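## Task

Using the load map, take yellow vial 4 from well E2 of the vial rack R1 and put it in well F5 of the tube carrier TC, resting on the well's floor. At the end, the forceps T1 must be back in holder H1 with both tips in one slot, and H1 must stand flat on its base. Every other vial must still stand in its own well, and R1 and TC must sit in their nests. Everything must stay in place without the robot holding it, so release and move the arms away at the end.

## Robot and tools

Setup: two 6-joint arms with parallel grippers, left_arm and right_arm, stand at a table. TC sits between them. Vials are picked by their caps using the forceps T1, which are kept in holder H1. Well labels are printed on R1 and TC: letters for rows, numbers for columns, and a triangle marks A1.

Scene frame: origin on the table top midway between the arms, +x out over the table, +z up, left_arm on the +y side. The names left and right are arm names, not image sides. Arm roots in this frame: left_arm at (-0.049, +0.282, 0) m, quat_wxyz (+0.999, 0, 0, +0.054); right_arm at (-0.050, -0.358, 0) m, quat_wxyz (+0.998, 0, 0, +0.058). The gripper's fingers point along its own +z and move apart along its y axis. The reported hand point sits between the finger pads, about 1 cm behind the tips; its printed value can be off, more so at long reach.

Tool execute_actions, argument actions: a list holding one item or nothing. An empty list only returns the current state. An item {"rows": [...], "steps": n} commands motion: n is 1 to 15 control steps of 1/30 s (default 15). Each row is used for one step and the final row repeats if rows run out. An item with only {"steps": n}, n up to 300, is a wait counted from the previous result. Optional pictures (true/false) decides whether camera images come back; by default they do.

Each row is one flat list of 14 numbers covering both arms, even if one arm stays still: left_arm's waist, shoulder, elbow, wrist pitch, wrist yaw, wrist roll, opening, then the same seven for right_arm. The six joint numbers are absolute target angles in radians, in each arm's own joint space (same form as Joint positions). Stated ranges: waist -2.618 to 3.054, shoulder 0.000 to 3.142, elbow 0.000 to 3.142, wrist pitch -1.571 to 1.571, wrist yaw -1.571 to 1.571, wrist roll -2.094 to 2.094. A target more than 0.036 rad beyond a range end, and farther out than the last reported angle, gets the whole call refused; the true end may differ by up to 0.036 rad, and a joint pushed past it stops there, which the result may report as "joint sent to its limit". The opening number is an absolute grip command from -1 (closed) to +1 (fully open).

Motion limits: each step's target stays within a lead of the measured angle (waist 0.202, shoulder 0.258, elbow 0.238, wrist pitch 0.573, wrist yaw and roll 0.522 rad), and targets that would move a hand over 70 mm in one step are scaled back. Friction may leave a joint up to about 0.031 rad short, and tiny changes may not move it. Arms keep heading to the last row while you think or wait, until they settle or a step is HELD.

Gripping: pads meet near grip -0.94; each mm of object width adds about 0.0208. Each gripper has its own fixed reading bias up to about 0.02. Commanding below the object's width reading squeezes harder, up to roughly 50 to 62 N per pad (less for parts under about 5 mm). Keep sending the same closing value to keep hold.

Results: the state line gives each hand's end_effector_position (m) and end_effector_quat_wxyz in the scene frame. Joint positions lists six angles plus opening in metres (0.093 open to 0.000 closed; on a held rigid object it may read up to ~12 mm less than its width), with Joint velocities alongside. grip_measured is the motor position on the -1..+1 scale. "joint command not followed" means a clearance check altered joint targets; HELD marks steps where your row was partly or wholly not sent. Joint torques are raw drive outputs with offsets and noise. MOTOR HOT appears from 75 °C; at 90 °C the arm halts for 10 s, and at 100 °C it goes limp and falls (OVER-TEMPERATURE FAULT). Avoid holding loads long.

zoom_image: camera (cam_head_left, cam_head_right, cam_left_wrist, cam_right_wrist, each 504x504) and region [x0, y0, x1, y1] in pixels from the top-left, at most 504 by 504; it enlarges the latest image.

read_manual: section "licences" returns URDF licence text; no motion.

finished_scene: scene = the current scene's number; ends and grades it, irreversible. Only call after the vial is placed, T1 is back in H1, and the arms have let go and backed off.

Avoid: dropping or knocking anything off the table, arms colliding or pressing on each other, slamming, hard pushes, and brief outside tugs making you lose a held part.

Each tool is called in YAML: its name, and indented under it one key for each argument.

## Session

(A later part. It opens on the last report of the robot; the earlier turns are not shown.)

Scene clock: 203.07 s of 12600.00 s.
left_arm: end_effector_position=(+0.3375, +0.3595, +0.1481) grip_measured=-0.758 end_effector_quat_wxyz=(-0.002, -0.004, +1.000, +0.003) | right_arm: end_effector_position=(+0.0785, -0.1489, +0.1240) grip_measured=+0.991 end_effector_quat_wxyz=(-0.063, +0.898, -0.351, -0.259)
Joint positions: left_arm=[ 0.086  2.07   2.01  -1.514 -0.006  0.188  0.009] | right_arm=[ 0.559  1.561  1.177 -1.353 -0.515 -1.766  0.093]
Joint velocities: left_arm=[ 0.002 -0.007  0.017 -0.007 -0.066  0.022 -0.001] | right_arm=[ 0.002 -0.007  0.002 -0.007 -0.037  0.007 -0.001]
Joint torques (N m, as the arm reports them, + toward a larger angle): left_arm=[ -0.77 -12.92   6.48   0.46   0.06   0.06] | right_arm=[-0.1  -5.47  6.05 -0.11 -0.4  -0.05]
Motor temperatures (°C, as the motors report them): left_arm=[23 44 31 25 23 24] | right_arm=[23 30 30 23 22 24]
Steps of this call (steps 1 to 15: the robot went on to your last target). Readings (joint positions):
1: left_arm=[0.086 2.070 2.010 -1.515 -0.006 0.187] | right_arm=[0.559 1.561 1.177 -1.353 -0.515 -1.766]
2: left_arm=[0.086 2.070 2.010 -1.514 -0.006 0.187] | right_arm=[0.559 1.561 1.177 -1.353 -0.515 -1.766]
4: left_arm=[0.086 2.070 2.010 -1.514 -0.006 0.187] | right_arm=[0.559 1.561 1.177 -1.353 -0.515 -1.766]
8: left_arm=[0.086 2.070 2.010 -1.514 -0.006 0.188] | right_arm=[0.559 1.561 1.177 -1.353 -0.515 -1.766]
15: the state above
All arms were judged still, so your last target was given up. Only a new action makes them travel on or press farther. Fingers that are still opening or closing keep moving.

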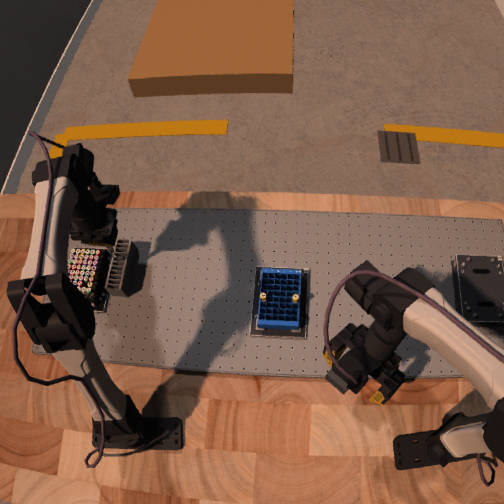

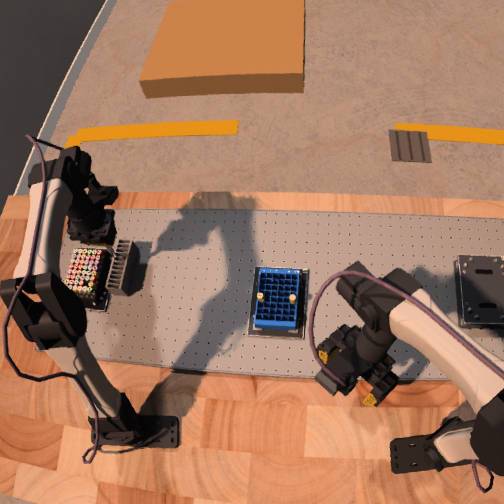

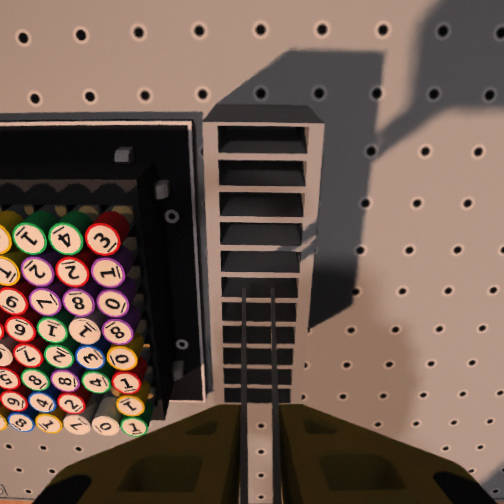

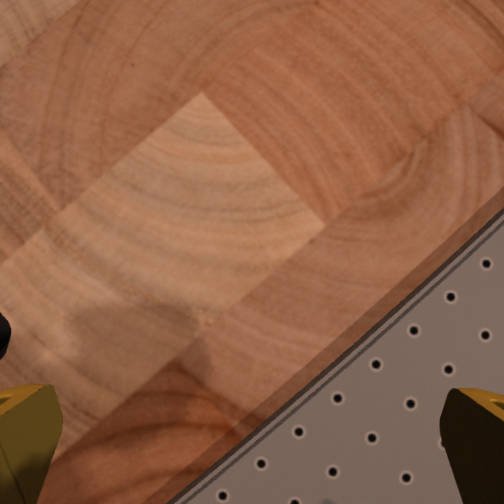

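execute_actions:
  actions:
    - {"rows": [[0.083,2.065,1.957,-1.444,0,0.195,-0.76, 0.559,1.561,1.177,-1.353,-0.515,-1.766,1]], "steps": 15}

Scene clock: 206.20 s of 12600.00 s.
left_arm: end_effector_position=(+0.3423, +0.3604, +0.1389) grip_measured=-0.758 end_effector_quat_wxyz=(+0.006, -0.003, +1.000, +0.004) | right_arm: end_effector_position=(+0.0785, -0.1489, +0.1240) grip_measured=+0.991 end_effector_quat_wxyz=(-0.063, +0.898, -0.351, -0.259)
Joint positions: left_arm=[ 0.086  2.068  1.969 -1.46  -0.006  0.188  0.009] | right_arm=[ 0.559  1.561  1.177 -1.353 -0.515 -1.766  0.093]
Joint velocities: left_arm=[-0.002 -0.002 -0.007  0.037 -0.007 -0.007 -0.   ] | right_arm=[ 0.002  0.007 -0.017 -0.007  0.051 -0.022  0.001]
Joint torques (N m, as the arm reports them, + toward a larger angle): left_arm=[ -0.85 -12.87   6.17   0.47   0.07   0.12] | right_arm=[ 0.07 -5.48  5.96 -0.09 -0.43 -0.02]
Motor temperatures (°C, as the motors report them): left_arm=[23 45 31 25 23 24] | right_arm=[23 30 30 23 22 24]
Steps of this call (steps 1 to 79: nothing new was sent; steps 80 to 94: all 15 steps of this action). Readings (joint positions):
80: left_arm=[0.086 2.069 2.003 -1.506 -0.006 0.188] | right_arm=[0.559 1.561 1.177 -1.353 -0.515 -1.766]
81: left_arm=[0.086 2.068 1.993 -1.495 -0.006 0.188] | right_arm=[0.559 1.561 1.177 -1.353 -0.515 -1.766]
83: left_arm=[0.086 2.068 1.976 -1.481 -0.006 0.188] | right_arm=[0.559 1.561 1.177 -1.353 -0.515 -1.766]
87: left_arm=[0.086 2.068 1.969 -1.469 -0.006 0.188] | right_arm=[0.559 1.561 1.177 -1.353 -0.515 -1.766]
94: the state above

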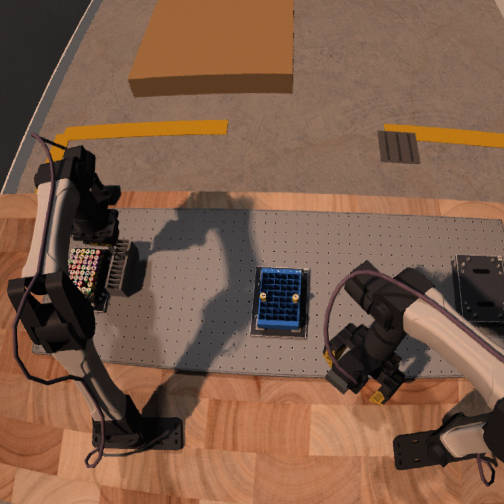

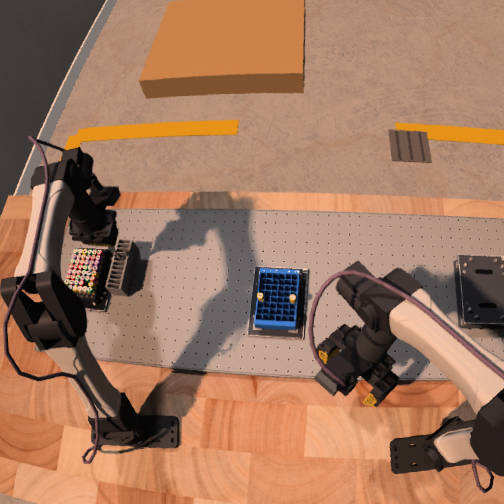

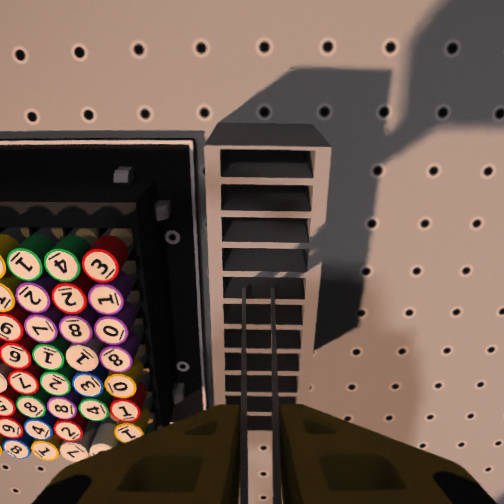

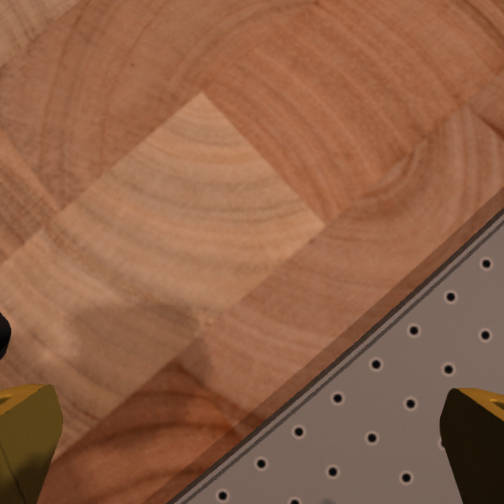

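execute_actions:
  actions:
    - {"rows": [[0.083,2.065,1.91,-1.40,0,0.195,-0.76, 0.559,1.561,1.177,-1.353,-0.515,-1.766,1]], "steps": 12}
  pictures: false

execute_actions:
  actions:
    - {"rows": [[0.083,2.065,1.86,-1.357,0,0.195,-0.76, 0.559,1.561,1.177,-1.353,-0.515,-1.766,1]], "steps": 12}
  pictures: false

execute_actions:
  actions:
    - {"rows": [[0.083,2.065,1.81,-1.315,0,0.195,-0.76, 0.559,1.561,1.177,-1.353,-0.515,-1.766,1]], "steps": 12}
  pictures: false

execute_actions:
  actions:
    - {"rows": [[0.083,2.065,1.81,-1.315,0,0.195,0.2, 0.559,1.561,1.177,-1.353,-0.515,-1.766,1]], "steps": 15}
  pictures: false

execute_actions:
  actions:
    - {"rows": [[0.083,2.065,2.02,-1.53,0,0.195,0.2, 0.559,1.561,1.177,-1.353,-0.515,-1.766,1]], "steps": 15}
  pictures: false

execute_actions:
  actions:
    - {"rows": [[0.083,2.0,2.1,-1.55,0,0.195,0.2, 0.559,1.561,1.177,-1.353,-0.515,-1.766,1]], "steps": 15}
  pictures: false

execute_actions:
  actions:
    - {"rows": [[0.083,1.75,1.85,-1.55,0,0.195,0.2, 0.559,1.561,1.177,-1.353,-0.515,-1.766,1]], "steps": 15}

Scene clock: 212.17 s of 12600.00 s.
left_arm: end_effector_position=(+0.3425, +0.3605, +0.1273) grip_measured=-0.758 end_effector_quat_wxyz=(+0.004, -0.003, +1.000, +0.004) | right_arm: end_effector_position=(+0.0785, -0.1489, +0.1240) grip_measured=+0.991 end_effector_quat_wxyz=(-0.063, +0.898, -0.351, -0.259)
Joint positions: left_arm=[ 0.086  2.067  1.922 -1.417 -0.006  0.188  0.009] | right_arm=[ 0.559  1.561  1.177 -1.353 -0.515 -1.766  0.093]
Joint velocities: left_arm=[ 0.002  0.002  0.012 -0.037 -0.081 -0.037  0.001] | right_arm=[ 0.002 -0.017  0.007  0.022  0.022 -0.007  0.   ]
Joint torques (N m, as the arm reports them, + toward a larger angle): left_arm=[ -0.91 -12.62   6.37   0.45   0.12   0.07] | right_arm=[-0.23 -5.56  6.18 -0.09 -0.41 -0.04]
Motor temperatures (°C, as the motors report them): left_arm=[23 45 31 25 23 24] | right_arm=[23 30 30 23 22 24]
Steps of this call (steps 1 to 15: the robot went on to your last target; steps 16 to 90: nothing new was sent; then 2.57 s passed at rest; steps 91 to 102: all 12 steps of this action). Readings (joint positions):
91: left_arm=[0.086 2.067 1.962 -1.450 -0.006 0.188] | right_arm=[0.559 1.561 1.177 -1.353 -0.515 -1.766]
92: left_arm=[0.086 2.065 1.950 -1.441 -0.006 0.188] | right_arm=[0.559 1.561 1.177 -1.353 -0.515 -1.766]
94: left_arm=[0.086 2.066 1.931 -1.431 -0.006 0.188] | right_arm=[0.559 1.561 1.177 -1.353 -0.515 -1.766]
98: left_arm=[0.086 2.067 1.922 -1.422 -0.006 0.188] | right_arm=[0.559 1.561 1.177 -1.353 -0.515 -1.766]
102: the state above

Scene clock: 212.57 s of 12600.00 s.
left_arm: end_effector_position=(+0.3418, +0.3603, +0.1146) grip_measured=-0.758 end_effector_quat_wxyz=(+0.000, -0.003, +1.000, +0.003) | right_arm: end_effector_position=(+0.0785, -0.1489, +0.1240) grip_measured=+0.991 end_effector_quat_wxyz=(-0.063, +0.898, -0.351, -0.259)
Joint positions: left_arm=[ 0.086  2.067  1.872 -1.374 -0.006  0.188  0.009] | right_arm=[ 0.559  1.561  1.177 -1.353 -0.515 -1.766  0.093]
Joint velocities: left_arm=[-0.017  0.002 -0.012 -0.022  0.022 -0.037  0.   ] | right_arm=[-0.007  0.012  0.012 -0.022 -0.022 -0.007  0.   ]
Joint torques (N m, as the arm reports them, + toward a larger angle): left_arm=[ -1.   -12.62   6.37   0.46   0.11   0.09] | right_arm=[ 0.1  -5.7   6.02 -0.11 -0.41  0.  ]
Motor temperatures (°C, as the motors report them): left_arm=[23 45 31 25 23 24] | right_arm=[23 30 30 23 22 24]
Steps of this call (steps 1 to 12: all 12 steps of this action). Readings (joint positions):
1: left_arm=[0.086 2.066 1.914 -1.408 -0.006 0.188] | right_arm=[0.559 1.561 1.177 -1.353 -0.515 -1.766]
2: left_arm=[0.086 2.064 1.902 -1.398 -0.006 0.188] | right_arm=[0.559 1.561 1.177 -1.353 -0.515 -1.766]
4: left_arm=[0.086 2.066 1.881 -1.388 -0.006 0.188] | right_arm=[0.559 1.561 1.177 -1.353 -0.515 -1.766]
8: left_arm=[0.086 2.067 1.872 -1.379 -0.006 0.188] | right_arm=[0.559 1.561 1.177 -1.353 -0.515 -1.766]
12: the state above

Scene clock: 212.97 s of 12600.00 s.
left_arm: end_effector_position=(+0.3400, +0.3600, +0.1020) grip_measured=-0.758 end_effector_quat_wxyz=(-0.004, -0.003, +1.000, +0.002) | right_arm: end_effector_position=(+0.0785, -0.1489, +0.1240) grip_measured=+0.991 end_effector_quat_wxyz=(-0.063, +0.898, -0.351, -0.259)
Joint positions: left_arm=[ 0.086  2.067  1.822 -1.332 -0.006  0.188  0.009] | right_arm=[ 0.559  1.561  1.177 -1.353 -0.515 -1.766  0.093]
Joint velocities: left_arm=[ 0.007 -0.007 -0.002  0.037 -0.051 -0.051  0.001] | right_arm=[-0.012 -0.007  0.007  0.022 -0.022 -0.007  0.   ]
Joint torques (N m, as the arm reports them, + toward a larger angle): left_arm=[ -0.79 -12.67   6.38   0.45   0.07   0.07] | right_arm=[ 0.01 -5.66  5.99 -0.11 -0.42 -0.06]
Motor temperatures (°C, as the motors report them): left_arm=[23 45 31 25 23 24] | right_arm=[23 30 30 23 22 24]
Steps of this call (steps 1 to 12: all 12 steps of this action). Readings (joint positions):
1: left_arm=[0.086 2.066 1.864 -1.365 -0.006 0.188] | right_arm=[0.559 1.561 1.177 -1.353 -0.515 -1.766]
2: left_arm=[0.086 2.064 1.852 -1.355 -0.006 0.188] | right_arm=[0.559 1.561 1.177 -1.353 -0.515 -1.766]
4: left_arm=[0.086 2.066 1.831 -1.345 -0.006 0.188] | right_arm=[0.559 1.561 1.177 -1.353 -0.515 -1.766]
8: left_arm=[0.086 2.067 1.822 -1.337 -0.006 0.188] | right_arm=[0.559 1.561 1.177 -1.353 -0.515 -1.766]
12: the state above

Scene clock: 213.47 s of 12600.00 s.
left_arm: end_effector_position=(+0.3408, +0.3601, +0.1020) grip_measured=+0.199 end_effector_quat_wxyz=(-0.002, -0.003, +1.000, +0.003) | right_arm: end_effector_position=(+0.0785, -0.1489, +0.1240) grip_measured=+0.991 end_effector_quat_wxyz=(-0.063, +0.898, -0.351, -0.259)
Joint positions: left_arm=[ 0.086  2.067  1.822 -1.329 -0.006  0.188  0.055] | right_arm=[ 0.559  1.561  1.177 -1.353 -0.515 -1.766  0.093]
Joint velocities: left_arm=[-0.007 -0.017 -0.027  0.022 -0.007 -0.051 -0.   ] | right_arm=[ 0.017 -0.007 -0.007  0.007 -0.095 -0.022  0.   ]
Joint torques (N m, as the arm reports them, + toward a larger angle): left_arm=[ -0.6  -12.75   6.54   0.43   0.09   0.09] | right_arm=[-0.05 -5.62  6.2  -0.11 -0.44 -0.01]
Motor temperatures (°C, as the motors report them): left_arm=[23 45 31 25 23 24] | right_arm=[23 30 30 23 22 24]
Steps of this call (steps 1 to 15: all 15 steps of this action). Readings (joint positions):
1: left_arm=[0.086 2.067 1.822 -1.331 -0.006 0.188] | right_arm=[0.559 1.561 1.177 -1.353 -0.515 -1.766]
2: left_arm=[0.086 2.067 1.822 -1.330 -0.006 0.188] | right_arm=[0.559 1.561 1.177 -1.353 -0.515 -1.766]
4: left_arm=[0.086 2.067 1.822 -1.330 -0.006 0.188] | right_arm=[0.559 1.561 1.177 -1.353 -0.515 -1.766]
8: left_arm=[0.086 2.067 1.822 -1.329 -0.006 0.188] | right_arm=[0.559 1.561 1.177 -1.353 -0.515 -1.766]
15: the state above

Scene clock: 213.97 s of 12600.00 s.
left_arm: end_effector_position=(+0.3379, +0.3595, +0.1502) grip_measured=+0.199 end_effector_quat_wxyz=(+0.002, -0.003, +1.000, +0.003) | right_arm: end_effector_position=(+0.0785, -0.1489, +0.1240) grip_measured=+0.991 end_effector_quat_wxyz=(-0.063, +0.898, -0.351, -0.259)
Joint positions: left_arm=[ 0.086  2.063  2.008 -1.51  -0.006  0.188  0.055] | right_arm=[ 0.559  1.561  1.177 -1.353 -0.515 -1.766  0.093]
Joint velocities: left_arm=[-0.017  0.002 -0.007 -0.095 -0.007 -0.037  0.   ] | right_arm=[ 0.002 -0.017 -0.022  0.051 -0.022 -0.022 -0.   ]
Joint torques (N m, as the arm reports them, + toward a larger angle): left_arm=[ -0.89 -12.23   8.33   0.15   0.1    0.07] | right_arm=[ 0.03 -5.71  6.12 -0.09 -0.43 -0.03]
Motor temperatures (°C, as the motors report them): left_arm=[23 45 31 25 23 24] | right_arm=[23 30 30 23 22 24]
Steps of this call (steps 1 to 15: all 15 steps of this action). Readings (joint positions):
1: left_arm=[0.086 2.076 1.854 -1.366 -0.006 0.188] | right_arm=[0.559 1.561 1.177 -1.353 -0.515 -1.766]
2: left_arm=[0.086 2.089 1.905 -1.405 -0.006 0.188] | right_arm=[0.559 1.561 1.177 -1.353 -0.515 -1.766]
4: left_arm=[0.086 2.087 1.973 -1.435 -0.006 0.188] | right_arm=[0.559 1.561 1.177 -1.353 -0.515 -1.766]
8: left_arm=[0.086 2.063 2.008 -1.477 -0.006 0.188] | right_arm=[0.559 1.561 1.177 -1.353 -0.515 -1.766]
15: the state above

Scene clock: 214.47 s of 12600.00 s.
left_arm: end_effector_position=(+0.3419, +0.3603, +0.1943) grip_measured=+0.199 end_effector_quat_wxyz=(+0.060, -0.004, +0.998, +0.015) | right_arm: end_effector_position=(+0.0785, -0.1489, +0.1240) grip_measured=+0.991 end_effector_quat_wxyz=(-0.063, +0.898, -0.351, -0.259)
Joint positions: left_arm=[ 0.086  2.     2.087 -1.536 -0.006  0.188  0.055] | right_arm=[ 0.559  1.561  1.177 -1.353 -0.515 -1.766  0.093]
Joint velocities: left_arm=[ 0.007  0.007 -0.007  0.081  0.051 -0.051  0.002] | right_arm=[-0.007 -0.012  0.007 -0.022 -0.007 -0.037 -0.001]
Joint torques (N m, as the arm reports them, + toward a larger angle): left_arm=[ -0.86 -11.68   8.48   0.45   0.11   0.07] | right_arm=[-0.28 -5.84  6.11 -0.13 -0.38 -0.04]
Motor temperatures (°C, as the motors report them): left_arm=[23 45 31 25 23 24] | right_arm=[23 30 30 23 22 24]
Steps of this call (steps 1 to 15: all 15 steps of this action). Readings (joint positions):
1: left_arm=[0.086 2.062 2.019 -1.519 -0.006 0.188] | right_arm=[0.559 1.561 1.177 -1.353 -0.515 -1.766]
2: left_arm=[0.086 2.061 2.035 -1.524 -0.006 0.188] | right_arm=[0.559 1.561 1.177 -1.353 -0.515 -1.766]
4: left_arm=[0.086 2.042 2.063 -1.525 -0.006 0.188] | right_arm=[0.559 1.561 1.177 -1.353 -0.515 -1.766]
8: left_arm=[0.086 2.003 2.086 -1.530 -0.006 0.188] | right_arm=[0.559 1.561 1.177 -1.353 -0.515 -1.766]
15: the state above

Scene clock: 214.97 s of 12600.00 s.
left_arm: end_effector_position=(+0.2794, +0.3480, +0.2228) grip_measured=+0.199 end_effector_quat_wxyz=(+0.068, -0.003, +0.998, +0.016) | right_arm: end_effector_position=(+0.0785, -0.1489, +0.1240) grip_measured=+0.991 end_effector_quat_wxyz=(-0.063, +0.898, -0.351, -0.259)
Joint positions: left_arm=[ 0.086  1.742  1.864 -1.553 -0.006  0.189  0.055] | right_arm=[ 0.559  1.561  1.177 -1.353 -0.515 -1.766  0.093]
Joint velocities: left_arm=[-0.007 -0.002 -0.002 -0.037  0.022  0.037  0.   ] | right_arm=[ 0.002  0.007 -0.017  0.081 -0.022 -0.007  0.001]
Joint torques (N m, as the arm reports them, + toward a larger angle): left_arm=[-0.85 -8.37  6.12  0.65  0.1   0.07] | right_arm=[-0.12 -5.37  6.02 -0.11 -0.42  0.02]
Motor temperatures (°C, as the motors report them): left_arm=[23 45 31 25 23 24] | right_arm=[23 30 30 23 22 24]
Steps of this call (steps 1 to 15: all 15 steps of this action). Readings (joint positions):
1: left_arm=[0.086 1.966 2.034 -1.505 -0.006 0.188] | right_arm=[0.559 1.561 1.177 -1.353 -0.515 -1.766]
2: left_arm=[0.086 1.912 1.951 -1.495 -0.006 0.188] | right_arm=[0.559 1.561 1.177 -1.353 -0.515 -1.766]
4: left_arm=[0.086 1.822 1.870 -1.537 -0.006 0.189] | right_arm=[0.559 1.561 1.177 -1.353 -0.515 -1.766]
8: left_arm=[0.086 1.737 1.864 -1.553 -0.006 0.189] | right_arm=[0.559 1.561 1.177 -1.353 -0.515 -1.766]
15: the state above

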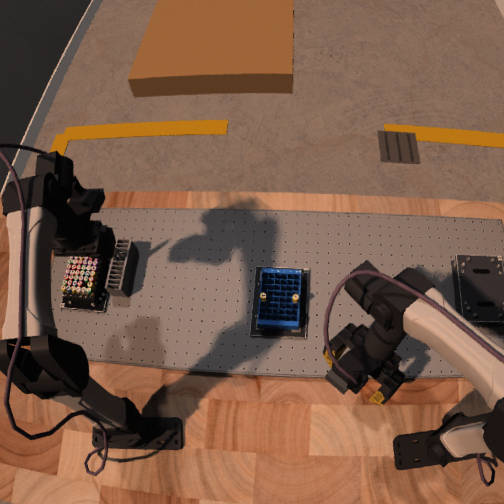

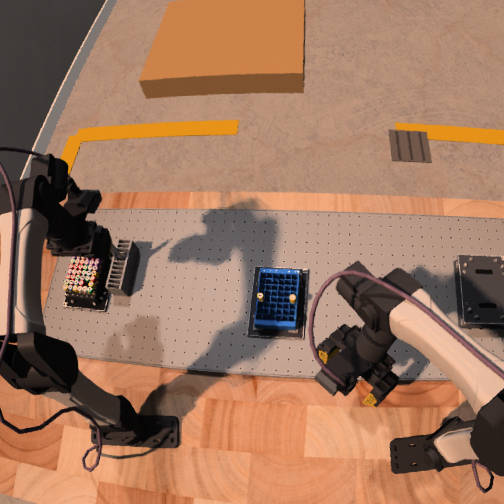

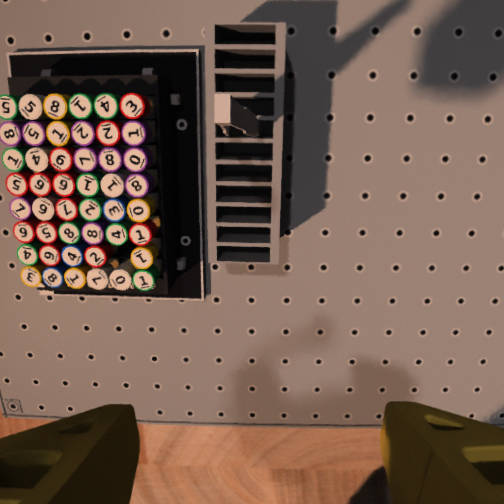

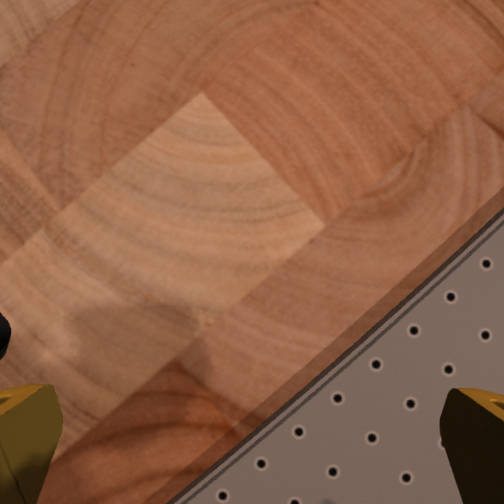

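finished_scene:
  scene: 1

The scene is finished: the task was done.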